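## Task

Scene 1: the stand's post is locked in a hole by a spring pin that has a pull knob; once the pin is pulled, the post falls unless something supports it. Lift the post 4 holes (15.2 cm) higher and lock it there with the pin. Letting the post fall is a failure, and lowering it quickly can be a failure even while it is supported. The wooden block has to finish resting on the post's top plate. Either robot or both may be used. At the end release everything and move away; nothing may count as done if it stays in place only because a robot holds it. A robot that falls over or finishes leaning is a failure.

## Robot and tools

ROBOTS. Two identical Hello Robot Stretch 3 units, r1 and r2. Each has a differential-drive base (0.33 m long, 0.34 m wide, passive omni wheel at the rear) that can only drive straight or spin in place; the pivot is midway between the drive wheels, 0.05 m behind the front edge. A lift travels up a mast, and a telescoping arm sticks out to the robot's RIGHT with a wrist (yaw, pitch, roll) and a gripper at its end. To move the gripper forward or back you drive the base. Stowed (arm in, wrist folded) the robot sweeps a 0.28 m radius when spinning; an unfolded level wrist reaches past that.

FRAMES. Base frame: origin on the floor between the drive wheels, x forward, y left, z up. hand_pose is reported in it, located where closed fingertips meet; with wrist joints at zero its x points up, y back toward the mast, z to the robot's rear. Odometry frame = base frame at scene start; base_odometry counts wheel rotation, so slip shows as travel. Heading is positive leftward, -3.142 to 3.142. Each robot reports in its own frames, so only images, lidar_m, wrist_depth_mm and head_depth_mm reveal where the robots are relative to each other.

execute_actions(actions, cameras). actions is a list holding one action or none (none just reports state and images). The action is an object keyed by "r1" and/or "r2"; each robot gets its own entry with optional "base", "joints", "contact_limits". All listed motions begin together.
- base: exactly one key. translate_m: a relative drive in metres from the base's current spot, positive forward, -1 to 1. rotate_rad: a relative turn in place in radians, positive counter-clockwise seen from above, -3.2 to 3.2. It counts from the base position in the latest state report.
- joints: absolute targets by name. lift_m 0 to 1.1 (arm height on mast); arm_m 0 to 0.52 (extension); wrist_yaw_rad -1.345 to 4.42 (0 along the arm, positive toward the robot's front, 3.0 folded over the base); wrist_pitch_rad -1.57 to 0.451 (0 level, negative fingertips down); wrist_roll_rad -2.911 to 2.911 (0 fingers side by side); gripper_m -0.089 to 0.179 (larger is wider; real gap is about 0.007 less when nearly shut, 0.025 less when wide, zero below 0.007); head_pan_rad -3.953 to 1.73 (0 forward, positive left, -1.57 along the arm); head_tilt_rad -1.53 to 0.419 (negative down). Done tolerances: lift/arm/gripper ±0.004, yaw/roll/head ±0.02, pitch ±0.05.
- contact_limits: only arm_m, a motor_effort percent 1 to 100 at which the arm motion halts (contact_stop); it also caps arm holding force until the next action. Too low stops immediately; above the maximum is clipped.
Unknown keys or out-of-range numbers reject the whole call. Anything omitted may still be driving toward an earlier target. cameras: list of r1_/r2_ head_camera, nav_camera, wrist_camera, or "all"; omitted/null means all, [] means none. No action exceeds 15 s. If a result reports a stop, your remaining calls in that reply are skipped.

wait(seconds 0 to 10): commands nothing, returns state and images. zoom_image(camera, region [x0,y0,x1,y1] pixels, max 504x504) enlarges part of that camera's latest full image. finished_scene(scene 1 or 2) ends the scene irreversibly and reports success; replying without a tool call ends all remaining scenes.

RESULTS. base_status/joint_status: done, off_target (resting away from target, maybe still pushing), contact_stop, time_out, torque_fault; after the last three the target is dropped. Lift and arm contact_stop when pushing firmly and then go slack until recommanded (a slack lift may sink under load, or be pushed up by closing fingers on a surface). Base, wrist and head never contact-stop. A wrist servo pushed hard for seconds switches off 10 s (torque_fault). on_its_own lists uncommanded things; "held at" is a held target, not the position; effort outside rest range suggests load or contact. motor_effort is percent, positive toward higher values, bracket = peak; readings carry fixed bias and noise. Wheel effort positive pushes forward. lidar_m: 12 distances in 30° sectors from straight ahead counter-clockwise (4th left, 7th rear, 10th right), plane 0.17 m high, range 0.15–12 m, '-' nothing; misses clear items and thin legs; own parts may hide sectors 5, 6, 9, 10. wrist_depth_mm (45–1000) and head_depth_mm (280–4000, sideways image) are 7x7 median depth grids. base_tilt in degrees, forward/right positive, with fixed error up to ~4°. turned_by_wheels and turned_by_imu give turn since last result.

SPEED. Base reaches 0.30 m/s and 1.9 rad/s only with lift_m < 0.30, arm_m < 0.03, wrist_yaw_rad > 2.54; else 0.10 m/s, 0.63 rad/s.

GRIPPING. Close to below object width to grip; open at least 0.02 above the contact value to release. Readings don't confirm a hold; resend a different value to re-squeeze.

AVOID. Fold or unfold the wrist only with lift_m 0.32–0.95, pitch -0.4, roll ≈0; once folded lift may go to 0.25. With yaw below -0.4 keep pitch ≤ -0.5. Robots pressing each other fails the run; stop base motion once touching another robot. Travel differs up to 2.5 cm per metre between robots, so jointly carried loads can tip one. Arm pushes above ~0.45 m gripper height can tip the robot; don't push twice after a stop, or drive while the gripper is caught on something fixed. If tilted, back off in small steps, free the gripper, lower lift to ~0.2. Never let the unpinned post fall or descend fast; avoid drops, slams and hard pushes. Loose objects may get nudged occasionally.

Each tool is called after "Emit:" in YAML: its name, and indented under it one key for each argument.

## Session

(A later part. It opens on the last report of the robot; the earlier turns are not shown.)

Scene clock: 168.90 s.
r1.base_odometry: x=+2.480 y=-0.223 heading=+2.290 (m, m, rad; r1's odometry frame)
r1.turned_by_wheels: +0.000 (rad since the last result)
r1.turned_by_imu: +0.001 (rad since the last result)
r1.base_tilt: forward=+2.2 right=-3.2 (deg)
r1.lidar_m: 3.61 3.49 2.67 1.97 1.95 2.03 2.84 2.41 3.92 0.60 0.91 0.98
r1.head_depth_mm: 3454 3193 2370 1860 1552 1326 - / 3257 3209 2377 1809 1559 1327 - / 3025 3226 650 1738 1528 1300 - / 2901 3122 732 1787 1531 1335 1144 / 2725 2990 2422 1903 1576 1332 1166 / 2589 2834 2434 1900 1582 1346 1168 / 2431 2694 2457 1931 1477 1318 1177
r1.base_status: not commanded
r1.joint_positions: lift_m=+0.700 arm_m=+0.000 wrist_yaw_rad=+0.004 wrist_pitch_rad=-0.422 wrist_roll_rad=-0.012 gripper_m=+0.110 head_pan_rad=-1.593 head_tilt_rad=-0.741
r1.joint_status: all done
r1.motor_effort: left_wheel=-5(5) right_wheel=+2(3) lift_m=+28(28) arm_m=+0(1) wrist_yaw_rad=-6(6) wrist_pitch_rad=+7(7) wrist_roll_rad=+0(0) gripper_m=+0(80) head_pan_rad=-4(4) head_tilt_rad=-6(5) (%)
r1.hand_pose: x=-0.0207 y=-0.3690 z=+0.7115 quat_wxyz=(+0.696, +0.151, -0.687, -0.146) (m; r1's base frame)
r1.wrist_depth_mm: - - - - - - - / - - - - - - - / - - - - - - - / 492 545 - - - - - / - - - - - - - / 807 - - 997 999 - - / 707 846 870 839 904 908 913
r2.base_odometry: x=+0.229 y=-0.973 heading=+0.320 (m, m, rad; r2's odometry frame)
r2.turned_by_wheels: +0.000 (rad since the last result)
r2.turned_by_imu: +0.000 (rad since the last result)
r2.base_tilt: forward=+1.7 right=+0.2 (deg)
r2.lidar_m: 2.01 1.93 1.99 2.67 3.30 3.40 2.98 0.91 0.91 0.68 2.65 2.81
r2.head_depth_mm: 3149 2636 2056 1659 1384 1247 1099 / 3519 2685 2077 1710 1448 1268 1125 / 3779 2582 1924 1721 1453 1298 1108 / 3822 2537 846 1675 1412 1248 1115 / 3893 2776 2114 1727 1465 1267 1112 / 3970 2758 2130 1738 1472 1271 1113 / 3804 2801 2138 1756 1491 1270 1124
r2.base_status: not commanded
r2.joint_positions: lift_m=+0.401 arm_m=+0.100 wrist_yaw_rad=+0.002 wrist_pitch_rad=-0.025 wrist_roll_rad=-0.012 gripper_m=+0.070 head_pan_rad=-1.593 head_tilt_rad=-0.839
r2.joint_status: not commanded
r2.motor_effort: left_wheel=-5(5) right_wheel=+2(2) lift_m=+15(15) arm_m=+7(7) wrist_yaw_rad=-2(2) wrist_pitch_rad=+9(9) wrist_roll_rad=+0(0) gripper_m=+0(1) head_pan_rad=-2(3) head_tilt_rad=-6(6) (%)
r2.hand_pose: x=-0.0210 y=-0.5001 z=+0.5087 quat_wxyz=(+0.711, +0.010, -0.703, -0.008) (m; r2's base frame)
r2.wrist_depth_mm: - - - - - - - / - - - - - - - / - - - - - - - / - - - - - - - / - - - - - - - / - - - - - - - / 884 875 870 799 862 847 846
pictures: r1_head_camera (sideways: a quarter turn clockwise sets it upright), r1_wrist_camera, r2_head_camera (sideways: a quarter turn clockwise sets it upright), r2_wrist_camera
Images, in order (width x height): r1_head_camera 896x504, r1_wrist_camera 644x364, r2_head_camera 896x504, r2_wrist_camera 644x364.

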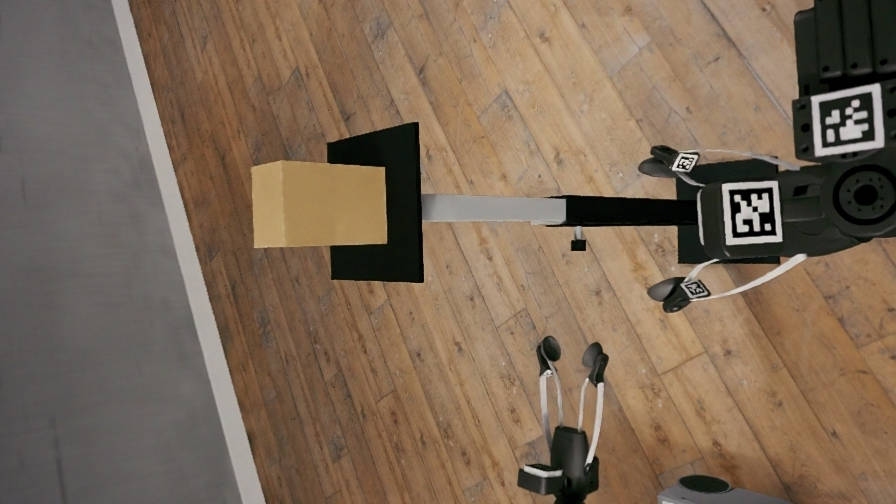

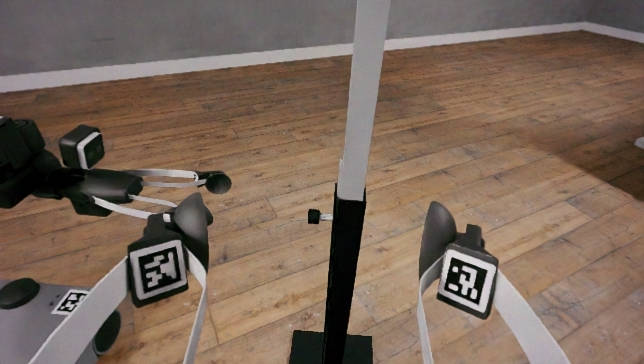

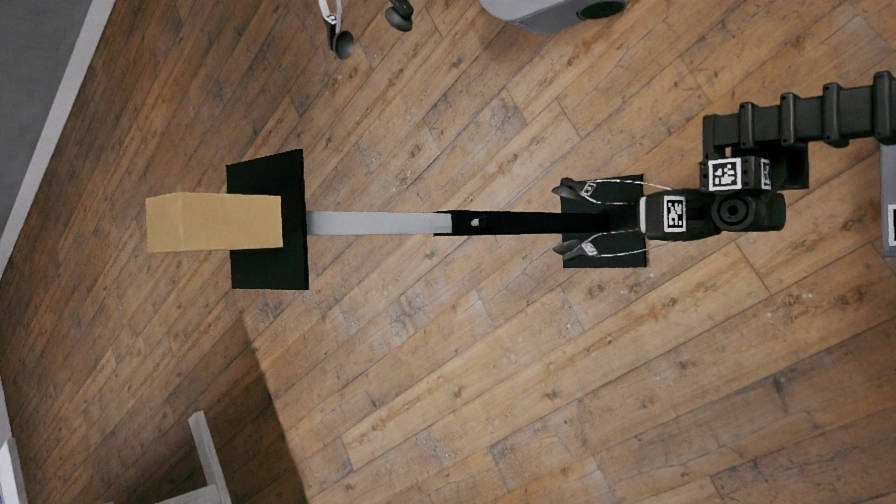

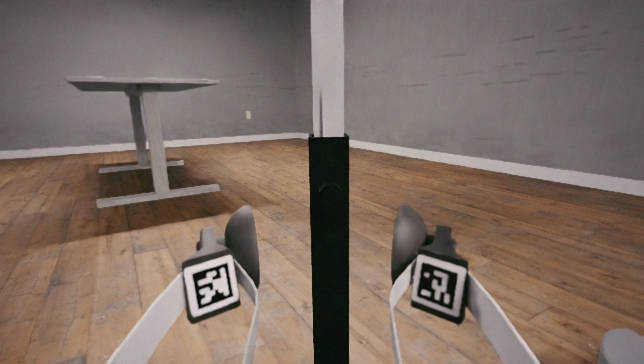

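Emit:
execute_actions:
  actions:
    - {"r2": {"joints": {"arm_m": 0.19, "lift_m": 0.388, "gripper_m": 0.065}}, "r1": {"joints": {"lift_m": 0.66, "wrist_pitch_rad": 0.0}, "base": {"translate_m": -0.03}}}
  cameras: ["r1_head_camera", "r1_wrist_camera", "r2_head_camera", "r2_wrist_camera"]

Scene clock: 200.70 s.
r1.base_odometry: x=+2.500 y=-0.245 heading=+2.290 (m, m, rad; r1's odometry frame)
r1.turned_by_wheels: +0.000 (rad since the last result)
r1.turned_by_imu: +0.001 (rad since the last result)
r1.base_tilt: forward=+2.2 right=-3.2 (deg)
r1.lidar_m: 3.64 3.51 2.65 1.96 1.93 2.00 2.81 2.39 3.93 0.60 0.93 0.93
r1.head_depth_mm: 3475 3185 2342 1874 1547 1317 1195 / 3269 3191 2395 1884 1555 1327 1196 / 3053 3209 755 1781 1595 1353 - / 2875 3112 647 808 1467 1309 1142 / 2716 2988 2418 1843 1575 1336 1166 / 2577 2877 2424 1918 1507 1340 1164 / 2467 2724 2445 1918 1473 1344 1174
r1.base_status: done
r1.joint_positions: lift_m=+0.660 arm_m=+0.000 wrist_yaw_rad=+0.003 wrist_pitch_rad=-0.027 wrist_roll_rad=-0.012 gripper_m=+0.110 head_pan_rad=-1.593 head_tilt_rad=-0.741
r1.joint_status: all done
r1.motor_effort: left_wheel=-5(13) right_wheel=+3(4) lift_m=+22(24) arm_m=-1(1) wrist_yaw_rad=-5(6) wrist_pitch_rad=+9(10) wrist_roll_rad=+0(0) gripper_m=+0(0) head_pan_rad=-4(4) head_tilt_rad=-5(5) (%)
r1.hand_pose: x=-0.0206 y=-0.4006 z=+0.7678 quat_wxyz=(+0.712, +0.011, -0.703, -0.009) (m; r1's base frame)
r1.wrist_depth_mm: - - - 331 - - - / - - - 355 - - - / - - - - - - - / - - - - - - - / - - - - - - - / 438 - - - - - - / 416 462 - - - - -
r2.base_odometry: x=+0.229 y=-0.973 heading=+0.320 (m, m, rad; r2's odometry frame)
r2.turned_by_wheels: +0.000 (rad since the last result)
r2.turned_by_imu: +0.001 (rad since the last result)
r2.base_tilt: forward=+1.6 right=+0.1 (deg)
r2.lidar_m: 2.01 1.92 1.98 2.67 3.29 3.40 2.99 1.09 0.93 0.68 2.64 2.80
r2.head_depth_mm: 3182 2676 2005 1696 1383 1240 1097 / 3455 2660 2066 1712 1443 1268 - / 3721 2580 1918 1713 1473 1207 1110 / 3813 2535 844 1679 1427 1253 1111 / 3870 2745 2141 1734 1465 1262 1113 / 3874 2773 2128 1746 1471 1274 1122 / 3725 2792 2144 1751 1477 1274 1128
r2.base_status: not commanded
r2.joint_positions: lift_m=+0.389 arm_m=+0.190 wrist_yaw_rad=+0.002 wrist_pitch_rad=-0.024 wrist_roll_rad=-0.012 gripper_m=+0.065 head_pan_rad=-1.593 head_tilt_rad=-0.839
r2.joint_status: all done
r2.motor_effort: left_wheel=-5(5) right_wheel=+2(2) lift_m=+14(15) arm_m=+7(7) wrist_yaw_rad=-2(2) wrist_pitch_rad=+9(9) wrist_roll_rad=+0(0) gripper_m=+0(32) head_pan_rad=-3(3) head_tilt_rad=-6(6) (%)
r2.hand_pose: x=-0.0210 y=-0.5901 z=+0.4969 quat_wxyz=(+0.711, +0.010, -0.703, -0.008) (m; r2's base frame)
r2.wrist_depth_mm: - - - 241 - - - / - - - 247 - - - / - - - 254 - - - / - - - 255 - - - / - - - 266 - - - / - - - 276 - - - / 856 870 844 288 837 848 830
pictures: r1_head_camera (sideways: a quarter turn clockwise sets it upright), r1_wrist_camera, r2_head_camera (sideways: a quarter turn clockwise sets it upright), r2_wrist_camera
Images, in order (width x height): r1_head_camera 896x504, r1_wrist_camera 644x364, r2_head_camera 896x504, r2_wrist_camera 644x364.

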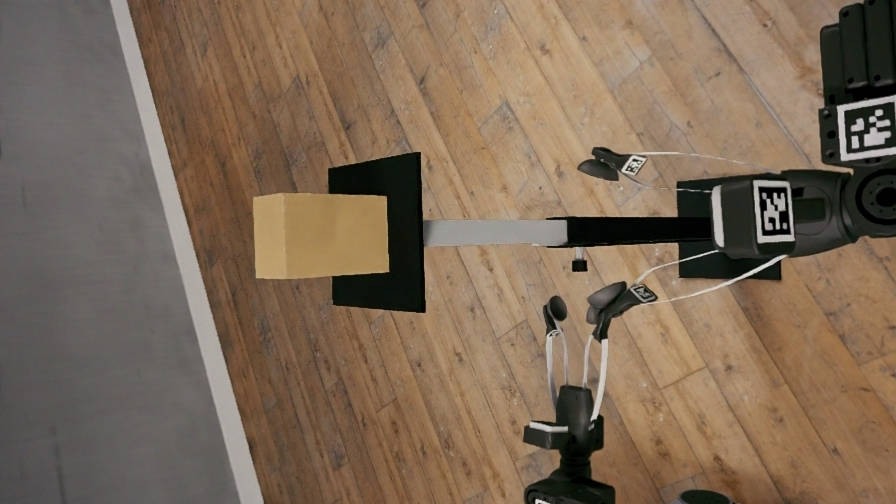

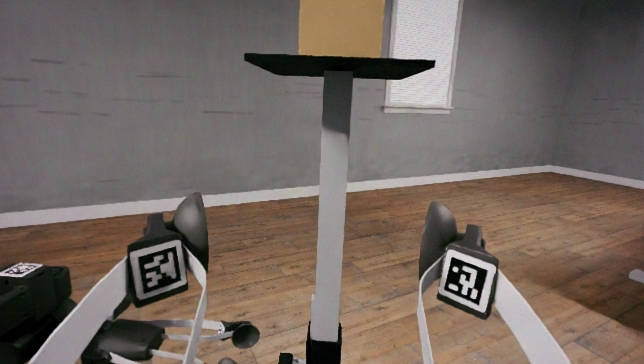

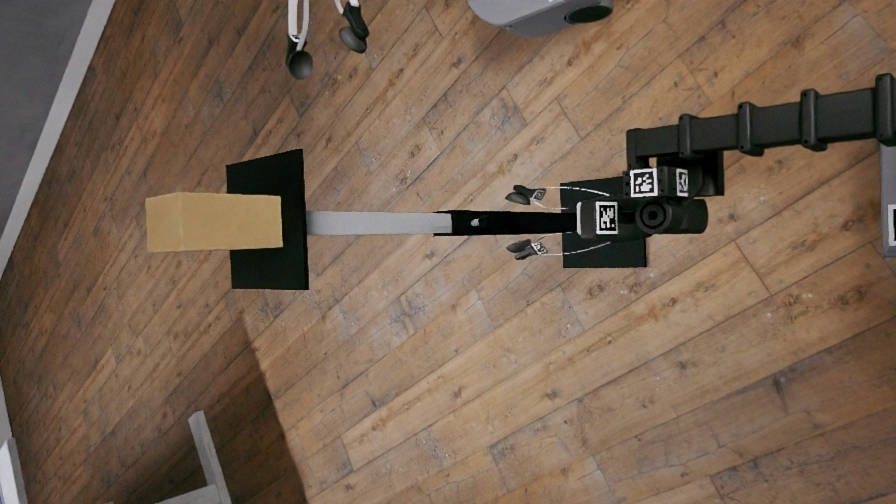

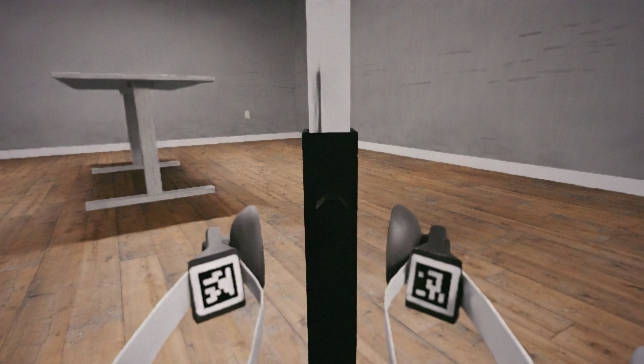

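Emit:
execute_actions:
  actions:
    - {"r2": {"base": {"translate_m": -0.005}, "joints": {"arm_m": 0.248}}, "r1": {"joints": {"lift_m": 0.72, "arm_m": 0.1, "gripper_m": 0.09}, "base": {"translate_m": -0.016}}}
  cameras: ["r1_head_camera", "r1_wrist_camera", "r2_head_camera", "r2_wrist_camera"]

Scene clock: 243.57 s.
r1.base_odometry: x=+2.510 y=-0.257 heading=+2.290 (m, m, rad; r1's odometry frame)
r1.turned_by_wheels: +0.000 (rad since the last result)
r1.turned_by_imu: +0.001 (rad since the last result)
r1.base_tilt: forward=+2.2 right=-3.2 (deg)
r1.lidar_m: 3.62 3.53 2.64 1.95 1.93 2.00 2.80 2.37 3.94 0.60 0.94 0.93
r1.head_depth_mm: 3513 3187 2352 1859 1549 1341 - / 3278 3203 2371 1881 1590 - 1131 / 3060 3217 2378 1819 1638 - 1136 / 2898 3103 637 809 1460 1325 1164 / 2730 2997 2402 1846 1550 1343 1164 / 2588 2868 2456 1920 1473 1347 1169 / 2452 2709 2450 1924 921 1360 1176
r1.base_status: done
r1.joint_positions: lift_m=+0.720 arm_m=+0.100 wrist_yaw_rad=+0.003 wrist_pitch_rad=-0.025 wrist_roll_rad=-0.012 gripper_m=+0.090 head_pan_rad=-1.593 head_tilt_rad=-0.741
r1.joint_status: all done
r1.motor_effort: left_wheel=-4(13) right_wheel=+2(3) lift_m=+28(27) arm_m=+2(3) wrist_yaw_rad=-4(6) wrist_pitch_rad=+8(9) wrist_roll_rad=+0(0) gripper_m=+0(70) head_pan_rad=-4(4) head_tilt_rad=-5(6) (%)
r1.hand_pose: x=-0.0208 y=-0.5002 z=+0.8280 quat_wxyz=(+0.712, +0.010, -0.703, -0.008) (m; r1's base frame)
r1.wrist_depth_mm: - - - 232 - - - / - - - 238 - - - / - - - 245 - - - / - - - - - - - / - - - - - - - / - - - - - - - / - - - - - - -
r2.base_odometry: x=+0.224 y=-0.975 heading=+0.320 (m, m, rad; r2's odometry frame)
r2.turned_by_wheels: +0.000 (rad since the last result)
r2.turned_by_imu: +0.000 (rad since the last result)
r2.base_tilt: forward=+1.6 right=+0.2 (deg)
r2.lidar_m: 2.02 1.93 1.99 2.68 3.32 3.39 2.98 1.11 0.94 0.68 2.65 2.83
r2.head_depth_mm: 3171 2657 1949 1692 1378 1244 1103 / 3511 2665 1995 1705 1439 1258 - / 3747 2605 1911 1711 1513 1236 1109 / 3838 694 822 1671 1450 1260 1110 / 3817 2750 2134 1735 1460 1259 1116 / 3923 2749 2137 1740 1475 1271 1126 / 3745 2812 2139 1744 1484 1272 1119
r2.base_status: done
r2.joint_positions: lift_m=+0.389 arm_m=+0.248 wrist_yaw_rad=+0.002 wrist_pitch_rad=-0.024 wrist_roll_rad=-0.012 gripper_m=+0.065 head_pan_rad=-1.593 head_tilt_rad=-0.839
r2.joint_status: all done
r2.motor_effort: left_wheel=-5(11) right_wheel=+2(3) lift_m=+14(14) arm_m=+7(7) wrist_yaw_rad=-2(2) wrist_pitch_rad=+9(9) wrist_roll_rad=+0(0) gripper_m=+0(0) head_pan_rad=-3(2) head_tilt_rad=-6(6) (%)
r2.hand_pose: x=-0.0210 y=-0.6481 z=+0.4969 quat_wxyz=(+0.711, +0.010, -0.703, -0.008) (m; r2's base frame)
r2.wrist_depth_mm: - - - 185 - - - / - - - 192 - - - / - - - 196 - - - / - - - 196 - - - / - - - 200 - - - / - - - 210 - - - / 859 849 847 219 834 838 827
pictures: r1_head_camera (sideways: a quarter turn clockwise sets it upright), r1_wrist_camera, r2_head_camera (sideways: a quarter turn clockwise sets it upright), r2_wrist_camera
Images, in order (width x height): r1_head_camera 896x504, r1_wrist_camera 644x364, r2_head_camera 896x504, r2_wrist_camera 644x364.

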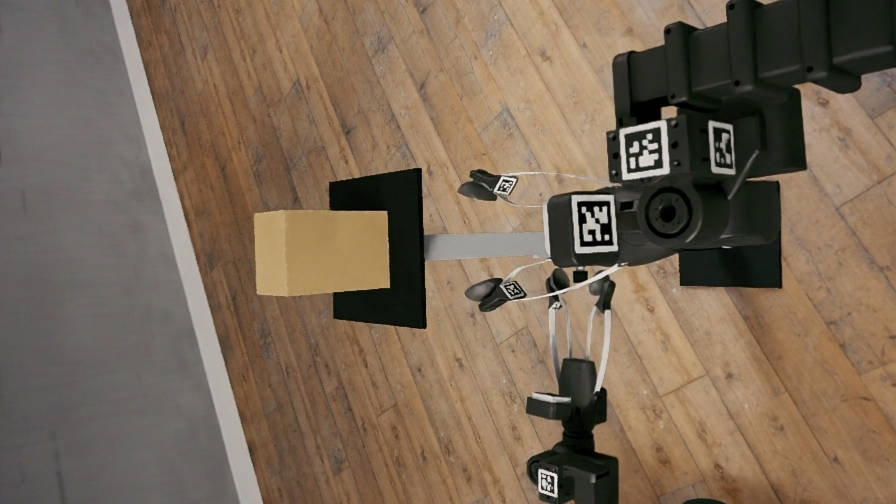

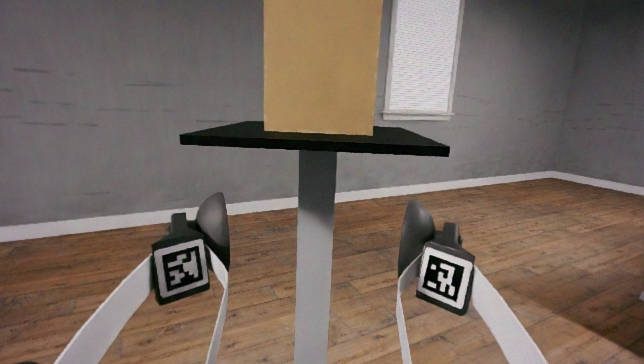

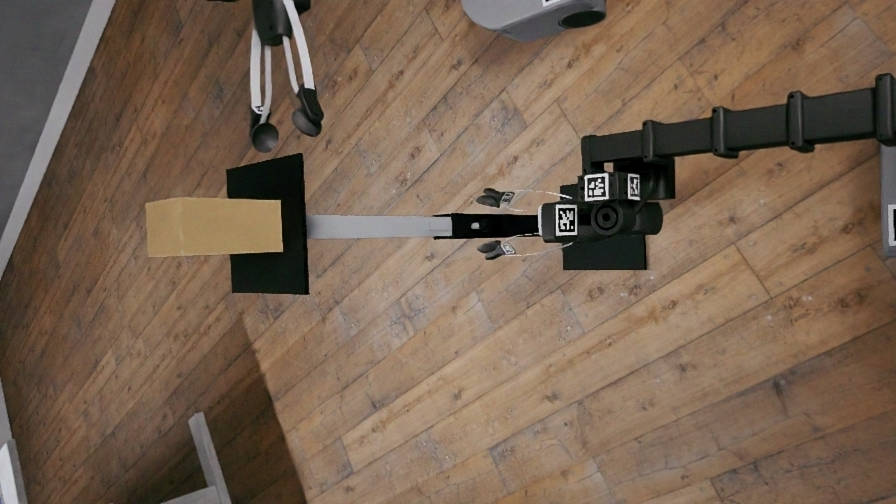

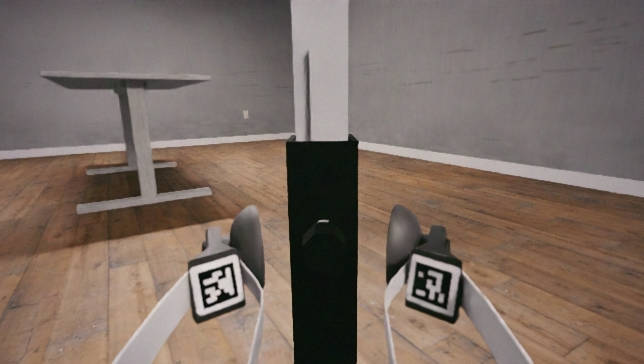

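Emit:
zoom_image:
  camera: "r1_head_camera"
  region: [520, 230, 650, 340]

Emit:
zoom_image:
  camera: "r2_head_camera"
  region: [420, 170, 560, 280]

Region (520, 230, 650, 340) of r1_head_camera's 896x504 image, scaled by 3.877, with more detail than that image has; it fills the top 426 rows of this view, and the rest is white.

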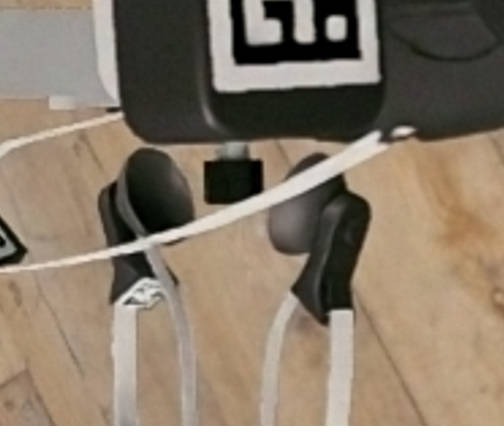

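Region (420, 170, 560, 280) of r2_head_camera's 896x504 image, scaled by 3.600, with more detail than that image has; it fills the top 396 rows of this view, and the rest is white.

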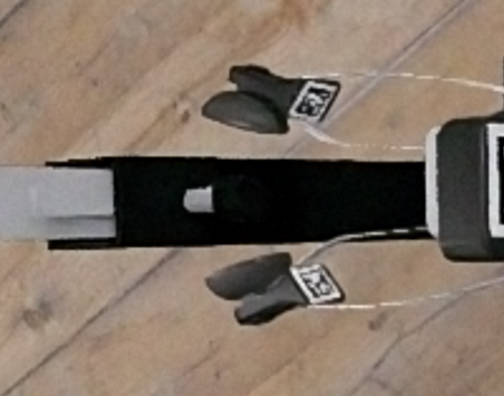

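Emit:
execute_actions:
  actions:
    - {"r2": {"joints": {"arm_m": 0.258, "gripper_m": 0.045}}, "r1": {"joints": {"arm_m": 0.222, "gripper_m": 0.07}}}
  cameras: ["r1_head_camera", "r1_wrist_camera", "r2_head_camera", "r2_wrist_camera"]

Scene clock: 262.17 s.
r1.base_odometry: x=+2.510 y=-0.257 heading=+2.290 (m, m, rad; r1's odometry frame)
r1.turned_by_wheels: +0.000 (rad since the last result)
r1.turned_by_imu: +0.001 (rad since the last result)
r1.base_tilt: forward=+2.2 right=-3.3 (deg)
r1.lidar_m: 3.63 3.54 2.64 1.96 1.93 2.00 2.79 2.38 3.93 0.60 0.93 0.94
r1.head_depth_mm: 3500 3136 2355 1864 1560 1350 - / 3284 3180 2356 1930 - 1319 1140 / 3040 3238 2385 1886 - 1336 1156 / 2898 3134 637 684 1250 1290 1161 / 2704 2972 2413 1847 1536 1342 1166 / 2597 2863 2426 1916 1474 1344 1171 / 2443 2745 2448 1925 901 1347 1173
r1.base_status: not commanded
r1.joint_positions: lift_m=+0.720 arm_m=+0.222 wrist_yaw_rad=+0.002 wrist_pitch_rad=-0.025 wrist_roll_rad=-0.012 gripper_m=+0.070 head_pan_rad=-1.593 head_tilt_rad=-0.741
r1.joint_status: all done
r1.motor_effort: left_wheel=-4(4) right_wheel=+3(3) lift_m=+28(28) arm_m=+2(2) wrist_yaw_rad=-5(5) wrist_pitch_rad=+8(8) wrist_roll_rad=+0(0) gripper_m=+0(73) head_pan_rad=-4(4) head_tilt_rad=-6(5) (%)
r1.hand_pose: x=-0.0208 y=-0.6222 z=+0.8280 quat_wxyz=(+0.712, +0.010, -0.703, -0.008) (m; r1's base frame)
r1.wrist_depth_mm: - - 120 118 118 - - / - - 124 122 122 - - / - - 129 126 127 - - / 103 87 91 95 100 105 - / - - - 152 80 - 79 / - - - 159 - - - / - - - 166 - - -
r2.base_odometry: x=+0.224 y=-0.975 heading=+0.320 (m, m, rad; r2's odometry frame)
r2.turned_by_wheels: +0.000 (rad since the last result)
r2.turned_by_imu: +0.001 (rad since the last result)
r2.base_tilt: forward=+1.6 right=+0.2 (deg)
r2.lidar_m: 2.01 1.93 1.99 2.68 3.30 3.39 2.98 1.11 0.93 0.68 2.64 2.82
r2.head_depth_mm: 3213 808 1940 1707 1377 1246 1095 / 3470 2692 1906 1711 1448 1256 - / 3788 2586 1922 1726 1513 1231 1115 / 3791 691 821 1676 1441 1266 1109 / 3859 2771 2134 1729 1455 1264 1114 / 3925 2779 2127 1738 1468 1269 1120 / 3756 2783 2150 1754 1479 1273 1117
r2.base_status: not commanded
r2.joint_positions: lift_m=+0.389 arm_m=+0.258 wrist_yaw_rad=+0.002 wrist_pitch_rad=-0.024 wrist_roll_rad=-0.012 gripper_m=+0.045 head_pan_rad=-1.593 head_tilt_rad=-0.839
r2.joint_status: all done
r2.motor_effort: left_wheel=-5(5) right_wheel=+1(2) lift_m=+15(15) arm_m=+7(7) wrist_yaw_rad=-2(2) wrist_pitch_rad=+9(9) wrist_roll_rad=+0(0) gripper_m=+0(76) head_pan_rad=-3(3) head_tilt_rad=-6(7) (%)
r2.hand_pose: x=-0.0210 y=-0.6581 z=+0.4969 quat_wxyz=(+0.711, +0.010, -0.703, -0.008) (m; r2's base frame)
r2.wrist_depth_mm: - - - 176 - - - / - - - 181 - - - / - - - 187 - - - / - - - 186 - - - / - - - 190 - - - / - - - 199 - - - / 865 864 847 207 845 835 833
pictures: r1_head_camera (sideways: a quarter turn clockwise sets it upright), r1_wrist_camera, r2_head_camera (sideways: a quarter turn clockwise sets it upright), r2_wrist_camera
Images, in order (width x height): r1_head_camera 896x504, r1_wrist_camera 644x364, r2_head_camera 896x504, r2_wrist_camera 644x364.

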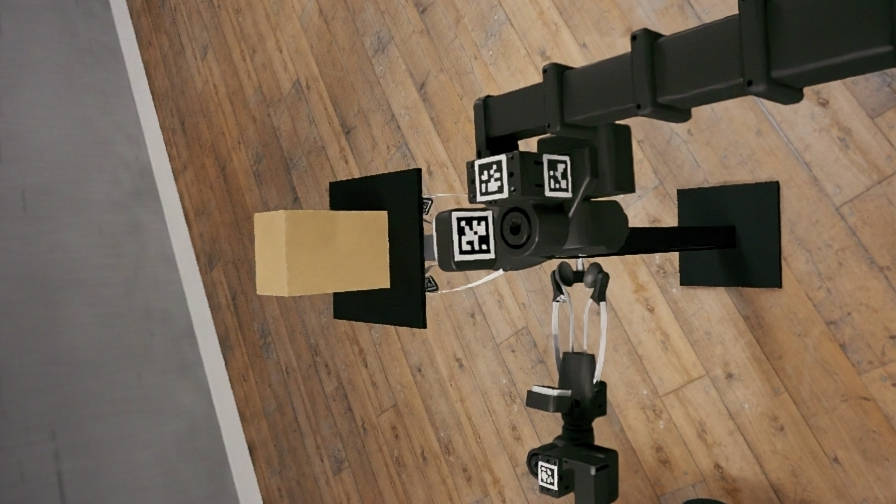

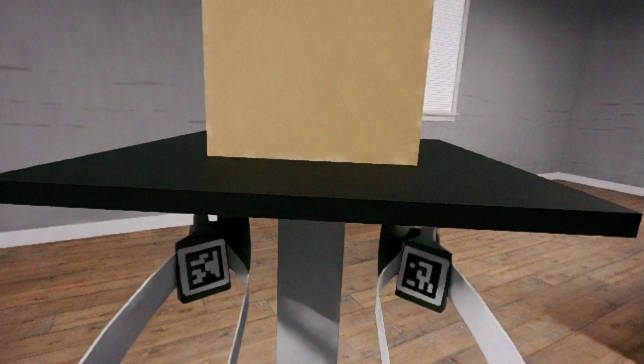

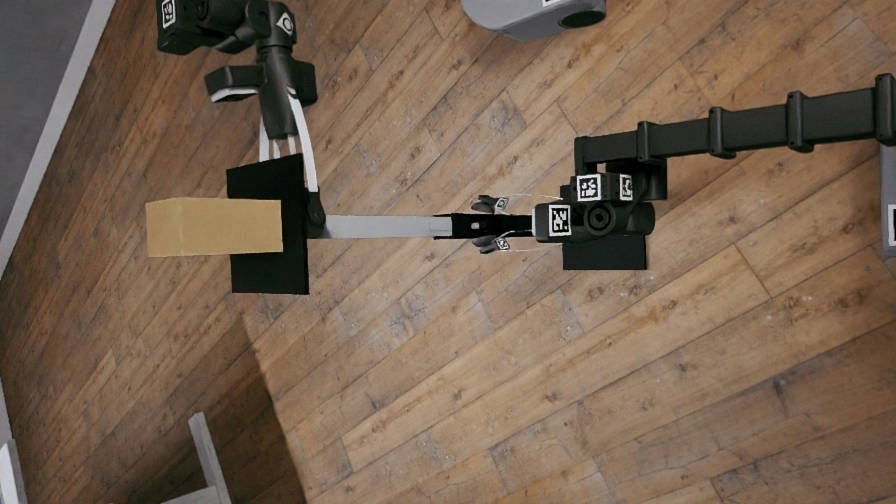

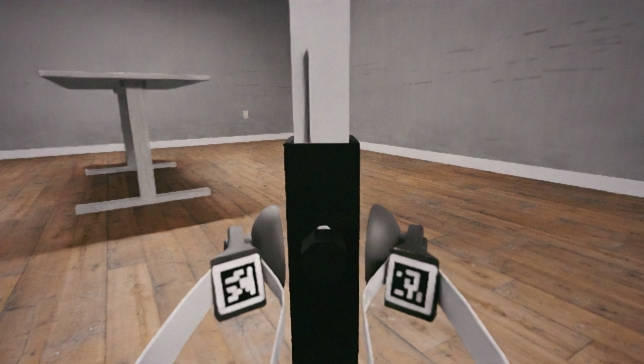

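Emit:
zoom_image:
  camera: "r1_head_camera"
  region: [530, 240, 640, 330]

Emit:
zoom_image:
  camera: "r2_head_camera"
  region: [270, 160, 380, 270]

Region (530, 240, 640, 330) of r1_head_camera's 896x504 image, scaled by 4.582, with more detail than that image has; it fills the top 412 rows of this view, and the rest is white.

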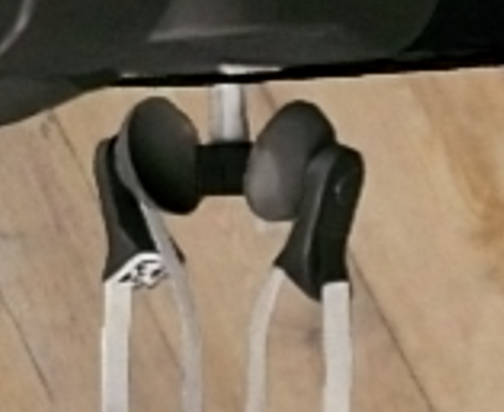

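Region (270, 160, 380, 270) of r2_head_camera's 896x504 image, scaled by 4.582, with more detail than that image has.

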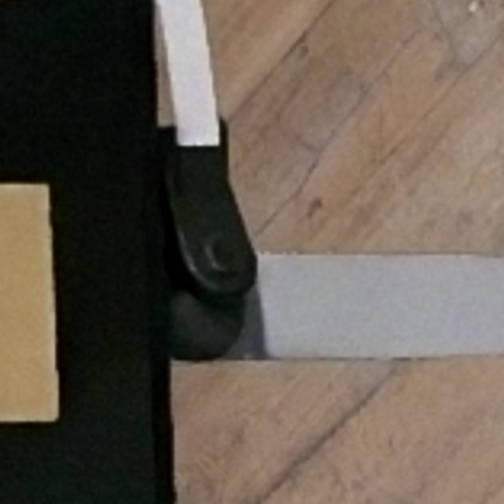

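Emit:
execute_actions:
  actions:
    - {"r2": {"joints": {"gripper_m": -0.02}}, "r1": {"joints": {"arm_m": 0.228, "lift_m": 0.734, "gripper_m": 0.05}}}
  cameras: ["r1_head_camera", "r1_wrist_camera", "r2_head_camera", "r2_wrist_camera"]

Scene clock: 277.83 s.
r1.base_odometry: x=+2.510 y=-0.257 heading=+2.290 (m, m, rad; r1's odometry frame)
r1.turned_by_wheels: +0.000 (rad since the last result)
r1.turned_by_imu: +0.001 (rad since the last result)
r1.base_tilt: forward=+2.2 right=-3.2 (deg)
r1.lidar_m: 3.64 3.53 2.65 1.95 1.93 2.01 2.80 2.38 3.94 0.60 0.93 0.94
r1.head_depth_mm: 3502 3176 2333 1867 1584 - - / 3273 3223 2363 1931 - 1313 1152 / 3070 3229 2388 1938 - 1329 1157 / 2871 3105 637 683 1254 1291 1160 / 2750 2946 2421 1834 1505 1340 1166 / 2573 2856 2430 1918 1476 1354 1175 / 2463 2715 2434 1921 899 1350 1175
r1.base_status: not commanded
r1.joint_positions: lift_m=+0.734 arm_m=+0.228 wrist_yaw_rad=+0.002 wrist_pitch_rad=-0.025 wrist_roll_rad=-0.012 gripper_m=+0.050 head_pan_rad=-1.593 head_tilt_rad=-0.741
r1.joint_status: all done
r1.motor_effort: left_wheel=-4(4) right_wheel=+2(2) lift_m=+28(29) arm_m=+3(0) wrist_yaw_rad=-4(4) wrist_pitch_rad=+9(8) wrist_roll_rad=+0(0) gripper_m=+0(71) head_pan_rad=-4(4) head_tilt_rad=-5(5) (%)
r1.hand_pose: x=-0.0208 y=-0.6282 z=+0.8420 quat_wxyz=(+0.712, +0.010, -0.703, -0.008) (m; r1's base frame)
r1.wrist_depth_mm: - - 114 112 112 - - / - - 118 116 116 - - / - - 122 120 120 - - / - 145 126 124 125 - - / 102 89 92 94 98 100 - / - - 79 78 78 77 77 / - - - 158 - - -
r2.base_odometry: x=+0.224 y=-0.975 heading=+0.320 (m, m, rad; r2's odometry frame)
r2.turned_by_wheels: +0.000 (rad since the last result)
r2.turned_by_imu: +0.001 (rad since the last result)
r2.base_tilt: forward=+1.7 right=+0.1 (deg)
r2.lidar_m: 2.02 1.93 1.99 2.67 3.31 3.41 2.98 1.10 0.93 0.68 2.65 2.81
r2.head_depth_mm: 3153 754 1948 1694 1380 1245 1104 / 3497 2664 1917 1684 1453 1260 - / 3720 2580 1911 1708 1515 1230 1117 / 3828 691 821 1693 1448 1261 1110 / 3896 2766 2119 1734 1459 1259 1114 / 3962 2790 2130 1748 1469 1266 1122 / 3755 2803 2156 1752 1488 1267 1123
r2.base_status: not commanded
r2.joint_positions: lift_m=+0.389 arm_m=+0.258 wrist_yaw_rad=+0.002 wrist_pitch_rad=-0.022 wrist_roll_rad=-0.012 gripper_m=-0.019 head_pan_rad=-1.593 head_tilt_rad=-0.839
r2.joint_status: all done
r2.motor_effort: left_wheel=-4(5) right_wheel=+1(2) lift_m=+15(15) arm_m=+0(7) wrist_yaw_rad=-2(2) wrist_pitch_rad=+8(9) wrist_roll_rad=+0(0) gripper_m=-22(98) head_pan_rad=-3(3) head_tilt_rad=-6(7) (%)
r2.hand_pose: x=-0.0210 y=-0.6586 z=+0.4975 quat_wxyz=(+0.711, +0.009, -0.703, -0.007) (m; r2's base frame)
r2.wrist_depth_mm: - - - 176 - - - / - - - 181 - - - / - - - 186 - - - / - - - 185 - - - / - - - 168 - - - / - - - 198 - - - / 865 872 868 206 828 830 835
pictures: r1_head_camera (sideways: a quarter turn clockwise sets it upright), r1_wrist_camera, r2_head_camera (sideways: a quarter turn clockwise sets it upright), r2_wrist_camera
Images, in order (width x height): r1_head_camera 896x504, r1_wrist_camera 644x364, r2_head_camera 896x504, r2_wrist_camera 644x364.

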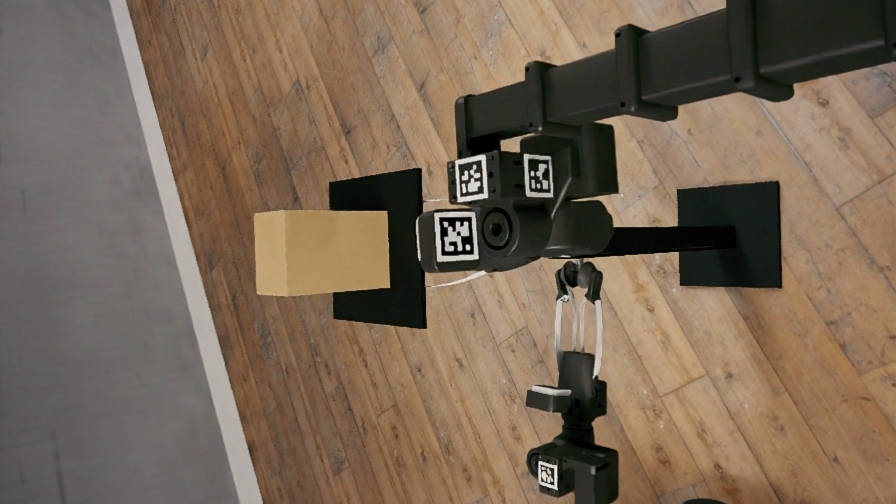

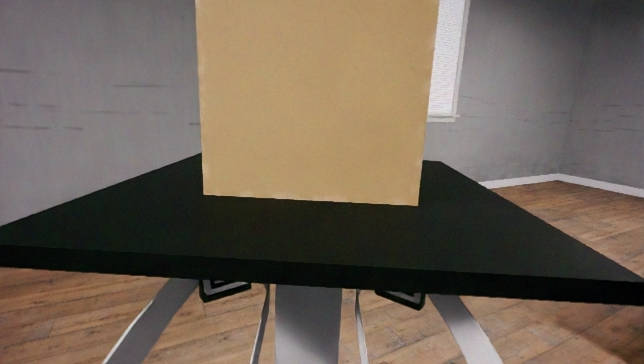

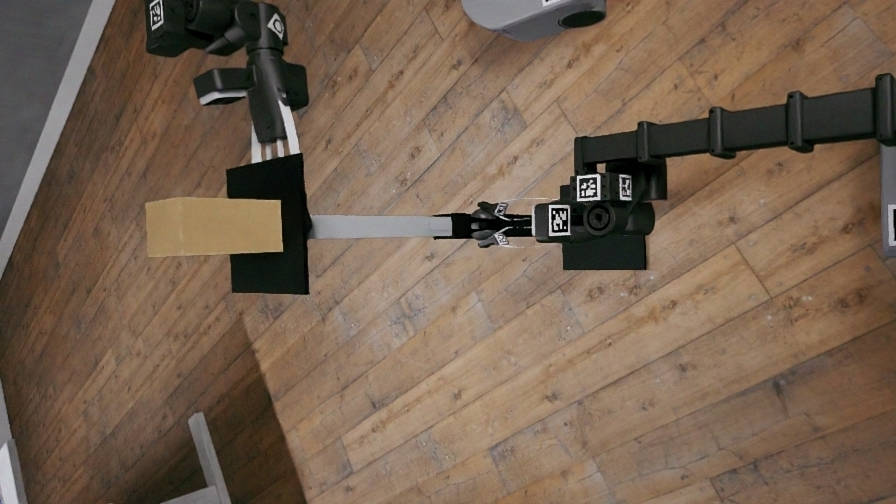

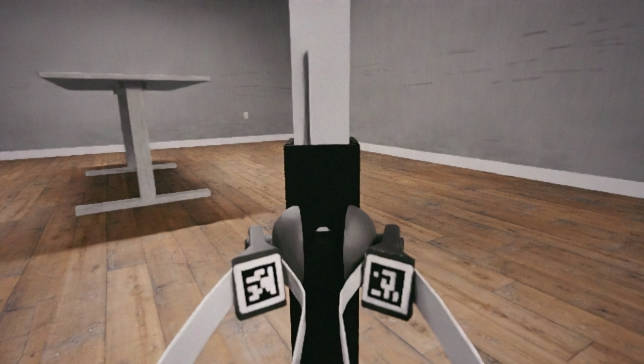

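Emit:
execute_actions:
  actions:
    - {"r1": {"joints": {"lift_m": 0.739, "gripper_m": -0.02}}}
  cameras: ["r1_wrist_camera", "r2_wrist_camera"]

Emit:
execute_actions:
  actions:
    - {"r1": {"joints": {"lift_m": 0.745}}}
  cameras: ["r1_wrist_camera", "r2_wrist_camera"]

Scene clock: 284.53 s.
r1.base_odometry: x=+2.510 y=-0.257 heading=+2.290 (m, m, rad; r1's odometry frame)
r1.turned_by_wheels: +0.000 (rad since the last result)
r1.turned_by_imu: +0.001 (rad since the last result)
r1.base_tilt: forward=+2.2 right=-3.2 (deg)
r1.lidar_m: 3.65 3.53 2.64 1.95 1.93 2.00 2.79 2.38 3.94 0.60 0.94 0.94
r1.head_depth_mm: 3478 3172 2359 1870 1563 - - / 3250 3191 2370 1934 - 1307 1153 / 3063 3238 2376 1936 1453 1329 1156 / 2872 3100 636 683 1460 1293 1168 / 2703 2952 2429 1834 1492 1343 1163 / 2592 2851 2425 1905 1479 1340 1167 / 2440 2705 2450 1923 896 1356 1173
r1.base_status: not commanded
r1.joint_positions: lift_m=+0.739 arm_m=+0.228 wrist_yaw_rad=+0.004 wrist_pitch_rad=-0.033 wrist_roll_rad=-0.012 gripper_m=-0.019 head_pan_rad=-1.593 head_tilt_rad=-0.741
r1.joint_status: all done
r1.motor_effort: left_wheel=-1(4) right_wheel=-1(2) lift_m=+30(27) arm_m=-4(3) wrist_yaw_rad=-6(6) wrist_pitch_rad=+10(12) wrist_roll_rad=+0(0) gripper_m=-18(93) head_pan_rad=-4(4) head_tilt_rad=-5(5) (%)
r1.hand_pose: x=-0.0204 y=-0.6286 z=+0.8449 quat_wxyz=(+0.711, +0.014, -0.702, -0.010) (m; r1's base frame)
r1.wrist_depth_mm: - - 111 110 109 - - / - - 115 113 113 - - / - - 120 118 117 - - / - - 124 122 122 - - / 112 97 100 103 106 109 - / - 80 78 78 76 77 79 / - - - 156 - - -
r2.base_odometry: x=+0.224 y=-0.975 heading=+0.320 (m, m, rad; r2's odometry frame)
r2.turned_by_wheels: +0.000 (rad since the last result)
r2.turned_by_imu: +0.000 (rad since the last result)
r2.base_tilt: forward=+1.5 right=+0.2 (deg)
r2.lidar_m: 2.02 1.93 1.99 2.68 3.31 3.38 2.98 1.11 0.93 0.68 2.65 2.82
r2.head_depth_mm: 3173 748 1996 1688 1377 1247 1103 / 3501 2646 1948 1709 1438 1260 - / 3782 2599 1967 1718 1518 1231 1117 / 3777 694 819 1686 1440 1254 1114 / 3839 2715 2113 1727 1463 1262 1114 / 3952 2751 2127 1730 1466 1265 1122 / 3766 2793 2145 1759 1476 1277 1122
r2.base_status: not commanded
r2.joint_positions: lift_m=+0.389 arm_m=+0.258 wrist_yaw_rad=+0.002 wrist_pitch_rad=-0.022 wrist_roll_rad=-0.012 gripper_m=-0.019 head_pan_rad=-1.593 head_tilt_rad=-0.839
r2.joint_status: not commanded
r2.motor_effort: left_wheel=-4(4) right_wheel=+1(1) lift_m=+14(15) arm_m=+0(0) wrist_yaw_rad=-2(2) wrist_pitch_rad=+8(8) wrist_roll_rad=+0(0) gripper_m=-21(21) head_pan_rad=-2(3) head_tilt_rad=-6(6) (%)
r2.hand_pose: x=-0.0210 y=-0.6586 z=+0.4975 quat_wxyz=(+0.711, +0.009, -0.703, -0.007) (m; r2's base frame)
r2.wrist_depth_mm: - - - 175 - - - / - - - 181 - - - / - - - 185 - - - / - - - 185 - - - / - - - 168 - - - / - - - 198 - - - / 862 854 853 206 834 825 836
pictures: r1_wrist_camera, r2_wrist_camera
Images, in order (width x height): r1_wrist_camera 644x364, r2_wrist_camera 644x364.

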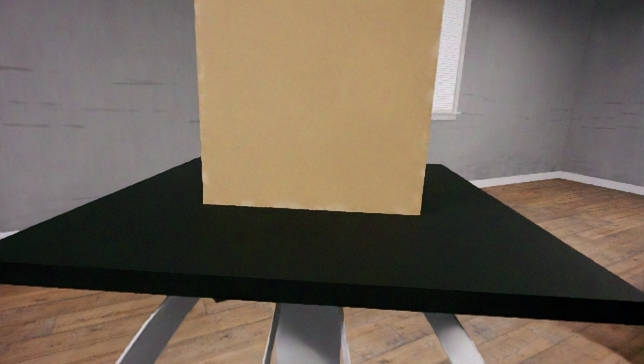

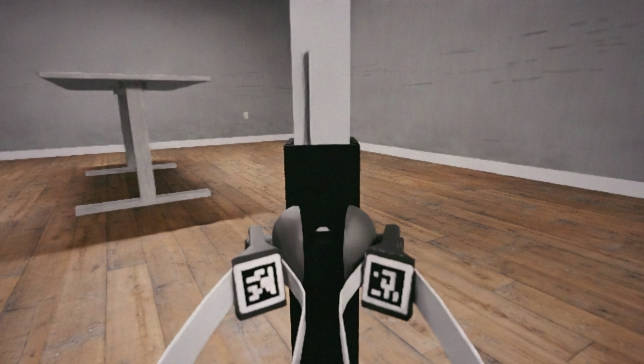

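Scene clock: 285.17 s.
r1.base_odometry: x=+2.510 y=-0.257 heading=+2.290 (m, m, rad; r1's odometry frame)
r1.turned_by_wheels: +0.000 (rad since the last result)
r1.turned_by_imu: +0.000 (rad since the last result)
r1.base_tilt: forward=+2.2 right=-3.2 (deg)
r1.lidar_m: 3.63 3.53 2.65 1.95 1.93 2.00 2.81 2.39 3.91 0.60 0.94 0.94
r1.head_depth_mm: 3528 3179 2357 1868 1588 - - / 3250 3184 2360 1943 - 1297 1150 / 3091 3243 2378 1928 1466 1330 1160 / 2897 3086 635 684 1457 1293 1168 / 2696 2983 2418 1855 1504 1335 1165 / 2574 2883 2453 1925 1476 1346 1173 / 2465 2721 2456 1928 897 1352 1174
r1.base_status: not commanded
r1.joint_positions: lift_m=+0.745 arm_m=+0.228 wrist_yaw_rad=+0.004 wrist_pitch_rad=-0.052 wrist_roll_rad=-0.012 gripper_m=-0.019 head_pan_rad=-1.593 head_tilt_rad=-0.741
r1.joint_status: all done
r1.motor_effort: left_wheel=+0(0) right_wheel=-2(2) lift_m=+32(33) arm_m=-5(5) wrist_yaw_rad=-6(6) wrist_pitch_rad=+17(17) wrist_roll_rad=+0(0) gripper_m=-19(18) head_pan_rad=-5(4) head_tilt_rad=-6(6) (%)
r1.hand_pose: x=-0.0203 y=-0.6281 z=+0.8459 quat_wxyz=(+0.711, +0.020, -0.702, -0.017) (m; r1's base frame)
r1.wrist_depth_mm: - - 110 109 107 - - / - - 114 113 112 - - / - - 119 117 116 - - / - - 124 122 122 - - / - 101 104 106 109 113 - / - 79 79 78 80 81 83 / - - - 159 - - -
r2.base_odometry: x=+0.224 y=-0.975 heading=+0.320 (m, m, rad; r2's odometry frame)
r2.turned_by_wheels: +0.000 (rad since the last result)
r2.turned_by_imu: +0.000 (rad since the last result)
r2.base_tilt: forward=+1.6 right=+0.2 (deg)
r2.lidar_m: 2.02 1.93 1.99 2.67 3.32 3.39 2.99 1.11 0.93 0.68 2.65 2.82
r2.head_depth_mm: 3193 747 1991 1685 1379 1247 1102 / 3543 2682 1953 1713 1447 1260 - / 3768 2584 1904 1712 1511 1234 1111 / 3826 694 821 1675 1453 1258 1112 / 3891 2738 2135 1721 1464 1262 1116 / 3933 2773 2139 1737 1468 1271 1121 / 3716 2780 2159 1750 1466 1274 1121
r2.base_status: not commanded
r2.joint_positions: lift_m=+0.389 arm_m=+0.258 wrist_yaw_rad=+0.002 wrist_pitch_rad=-0.022 wrist_roll_rad=-0.012 gripper_m=-0.019 head_pan_rad=-1.593 head_tilt_rad=-0.839
r2.joint_status: not commanded
r2.motor_effort: left_wheel=-4(4) right_wheel=+2(1) lift_m=+15(15) arm_m=+0(0) wrist_yaw_rad=-2(2) wrist_pitch_rad=+8(8) wrist_roll_rad=+0(0) gripper_m=-21(21) head_pan_rad=-3(3) head_tilt_rad=-6(6) (%)
r2.hand_pose: x=-0.0210 y=-0.6586 z=+0.4975 quat_wxyz=(+0.711, +0.009, -0.703, -0.007) (m; r2's base frame)
r2.wrist_depth_mm: - - - 176 - - - / - - - 181 - - - / - - - 186 - - - / - - - 185 - - - / - - - 168 - - - / - - - 198 - - - / 885 869 836 206 845 837 832
pictures: r1_wrist_camera, r2_wrist_camera
Images, in order (width x height): r1_wrist_camera 644x364, r2_wrist_camera 644x364.

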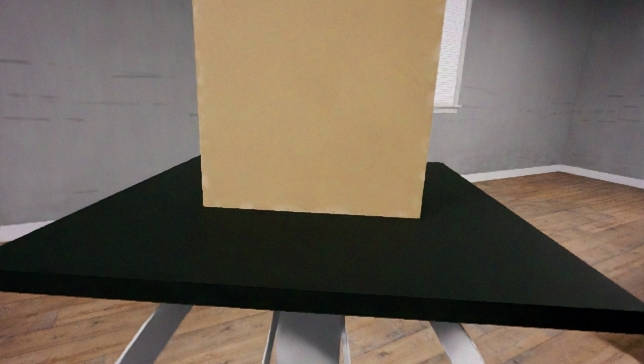

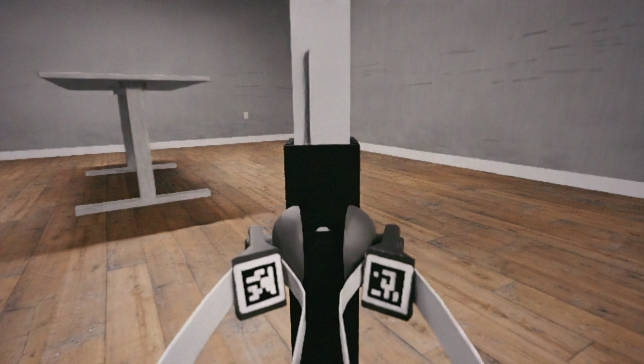

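Emit:
execute_actions:
  actions:
    - {"r1": {"joints": {"wrist_pitch_rad": 0.04}}}
  cameras: ["r1_wrist_camera", "r2_wrist_camera"]

Scene clock: 298.13 s.
r1.base_odometry: x=+2.510 y=-0.257 heading=+2.290 (m, m, rad; r1's odometry frame)
r1.turned_by_wheels: +0.000 (rad since the last result)
r1.turned_by_imu: +0.001 (rad since the last result)
r1.base_tilt: forward=+2.3 right=-3.2 (deg)
r1.lidar_m: 3.63 3.54 2.65 1.95 1.92 2.00 2.80 2.38 3.95 0.60 0.94 0.94
r1.head_depth_mm: 3517 3136 2329 1859 1579 - - / 3246 3231 2329 1935 - 1301 1151 / 3044 3230 2394 1929 1469 1331 1158 / 2896 3090 635 684 1460 1297 1163 / 2700 2967 2404 1834 1494 1339 1162 / 2594 2862 2427 1918 1472 1343 1168 / 2467 2712 2441 1924 897 1352 1173
r1.base_status: not commanded
r1.joint_positions: lift_m=+0.745 arm_m=+0.228 wrist_yaw_rad=+0.004 wrist_pitch_rad=-0.049 wrist_roll_rad=-0.012 gripper_m=-0.019 head_pan_rad=-1.593 head_tilt_rad=-0.741
r1.joint_status: wrist_pitch_rad off_target (ended at -0.049, target +0.040)
r1.motor_effort: left_wheel=+0(0) right_wheel=-2(1) lift_m=+32(32) arm_m=-4(5) wrist_yaw_rad=-7(7) wrist_pitch_rad=+28(28) wrist_roll_rad=+0(0) gripper_m=-19(19) head_pan_rad=-5(4) head_tilt_rad=-5(5) (%)
r1.hand_pose: x=-0.0203 y=-0.6282 z=+0.8467 quat_wxyz=(+0.711, +0.019, -0.702, -0.016) (m; r1's base frame)
r1.wrist_depth_mm: - - 110 108 108 - - / - - 114 112 112 - - / - - 119 117 116 - - / - - 124 122 123 - - / - 101 104 107 110 113 - / - 79 78 78 80 81 83 / - - - 158 - - -
r2.base_odometry: x=+0.224 y=-0.975 heading=+0.320 (m, m, rad; r2's odometry frame)
r2.turned_by_wheels: +0.000 (rad since the last result)
r2.turned_by_imu: +0.000 (rad since the last result)
r2.base_tilt: forward=+1.7 right=+0.2 (deg)
r2.lidar_m: 2.02 1.93 1.99 2.68 3.31 3.39 2.99 1.11 0.93 0.68 2.64 2.81
r2.head_depth_mm: 3142 745 2004 1699 1377 1241 1097 / 3468 2677 1959 1715 1433 1260 - / 3805 2586 1914 1714 1508 1226 1118 / 3849 693 819 1676 1440 1253 1115 / 3865 2753 2120 1733 1458 1263 1117 / 3944 2774 2137 1739 1469 1270 1119 / 3701 2775 2157 1749 1474 1279 1124
r2.base_status: not commanded
r2.joint_positions: lift_m=+0.389 arm_m=+0.258 wrist_yaw_rad=+0.002 wrist_pitch_rad=-0.022 wrist_roll_rad=-0.012 gripper_m=-0.019 head_pan_rad=-1.593 head_tilt_rad=-0.839
r2.joint_status: not commanded
r2.motor_effort: left_wheel=-4(4) right_wheel=+1(2) lift_m=+15(14) arm_m=+0(0) wrist_yaw_rad=-2(2) wrist_pitch_rad=+8(8) wrist_roll_rad=+0(0) gripper_m=-21(21) head_pan_rad=-2(3) head_tilt_rad=-6(6) (%)
r2.hand_pose: x=-0.0210 y=-0.6586 z=+0.4975 quat_wxyz=(+0.711, +0.009, -0.703, -0.007) (m; r2's base frame)
r2.wrist_depth_mm: - - - 176 - - - / - - - 181 - - - / - - - 186 - - - / - - - 185 - - - / - - - 168 - - - / - - - 198 - - - / 845 869 850 206 849 845 835
pictures: r1_wrist_camera, r2_wrist_camera
Images, in order (width x height): r1_wrist_camera 644x364, r2_wrist_camera 644x364.

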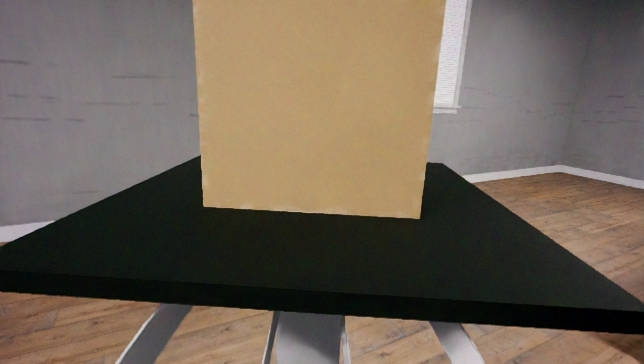

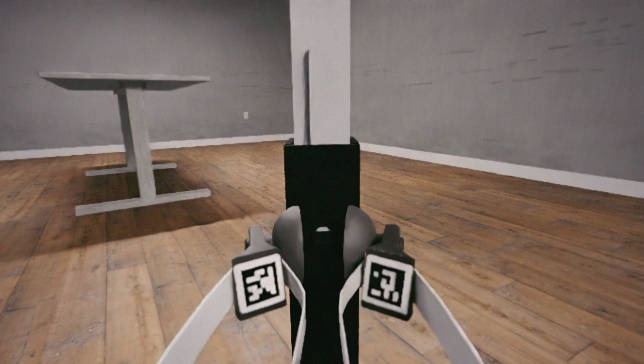

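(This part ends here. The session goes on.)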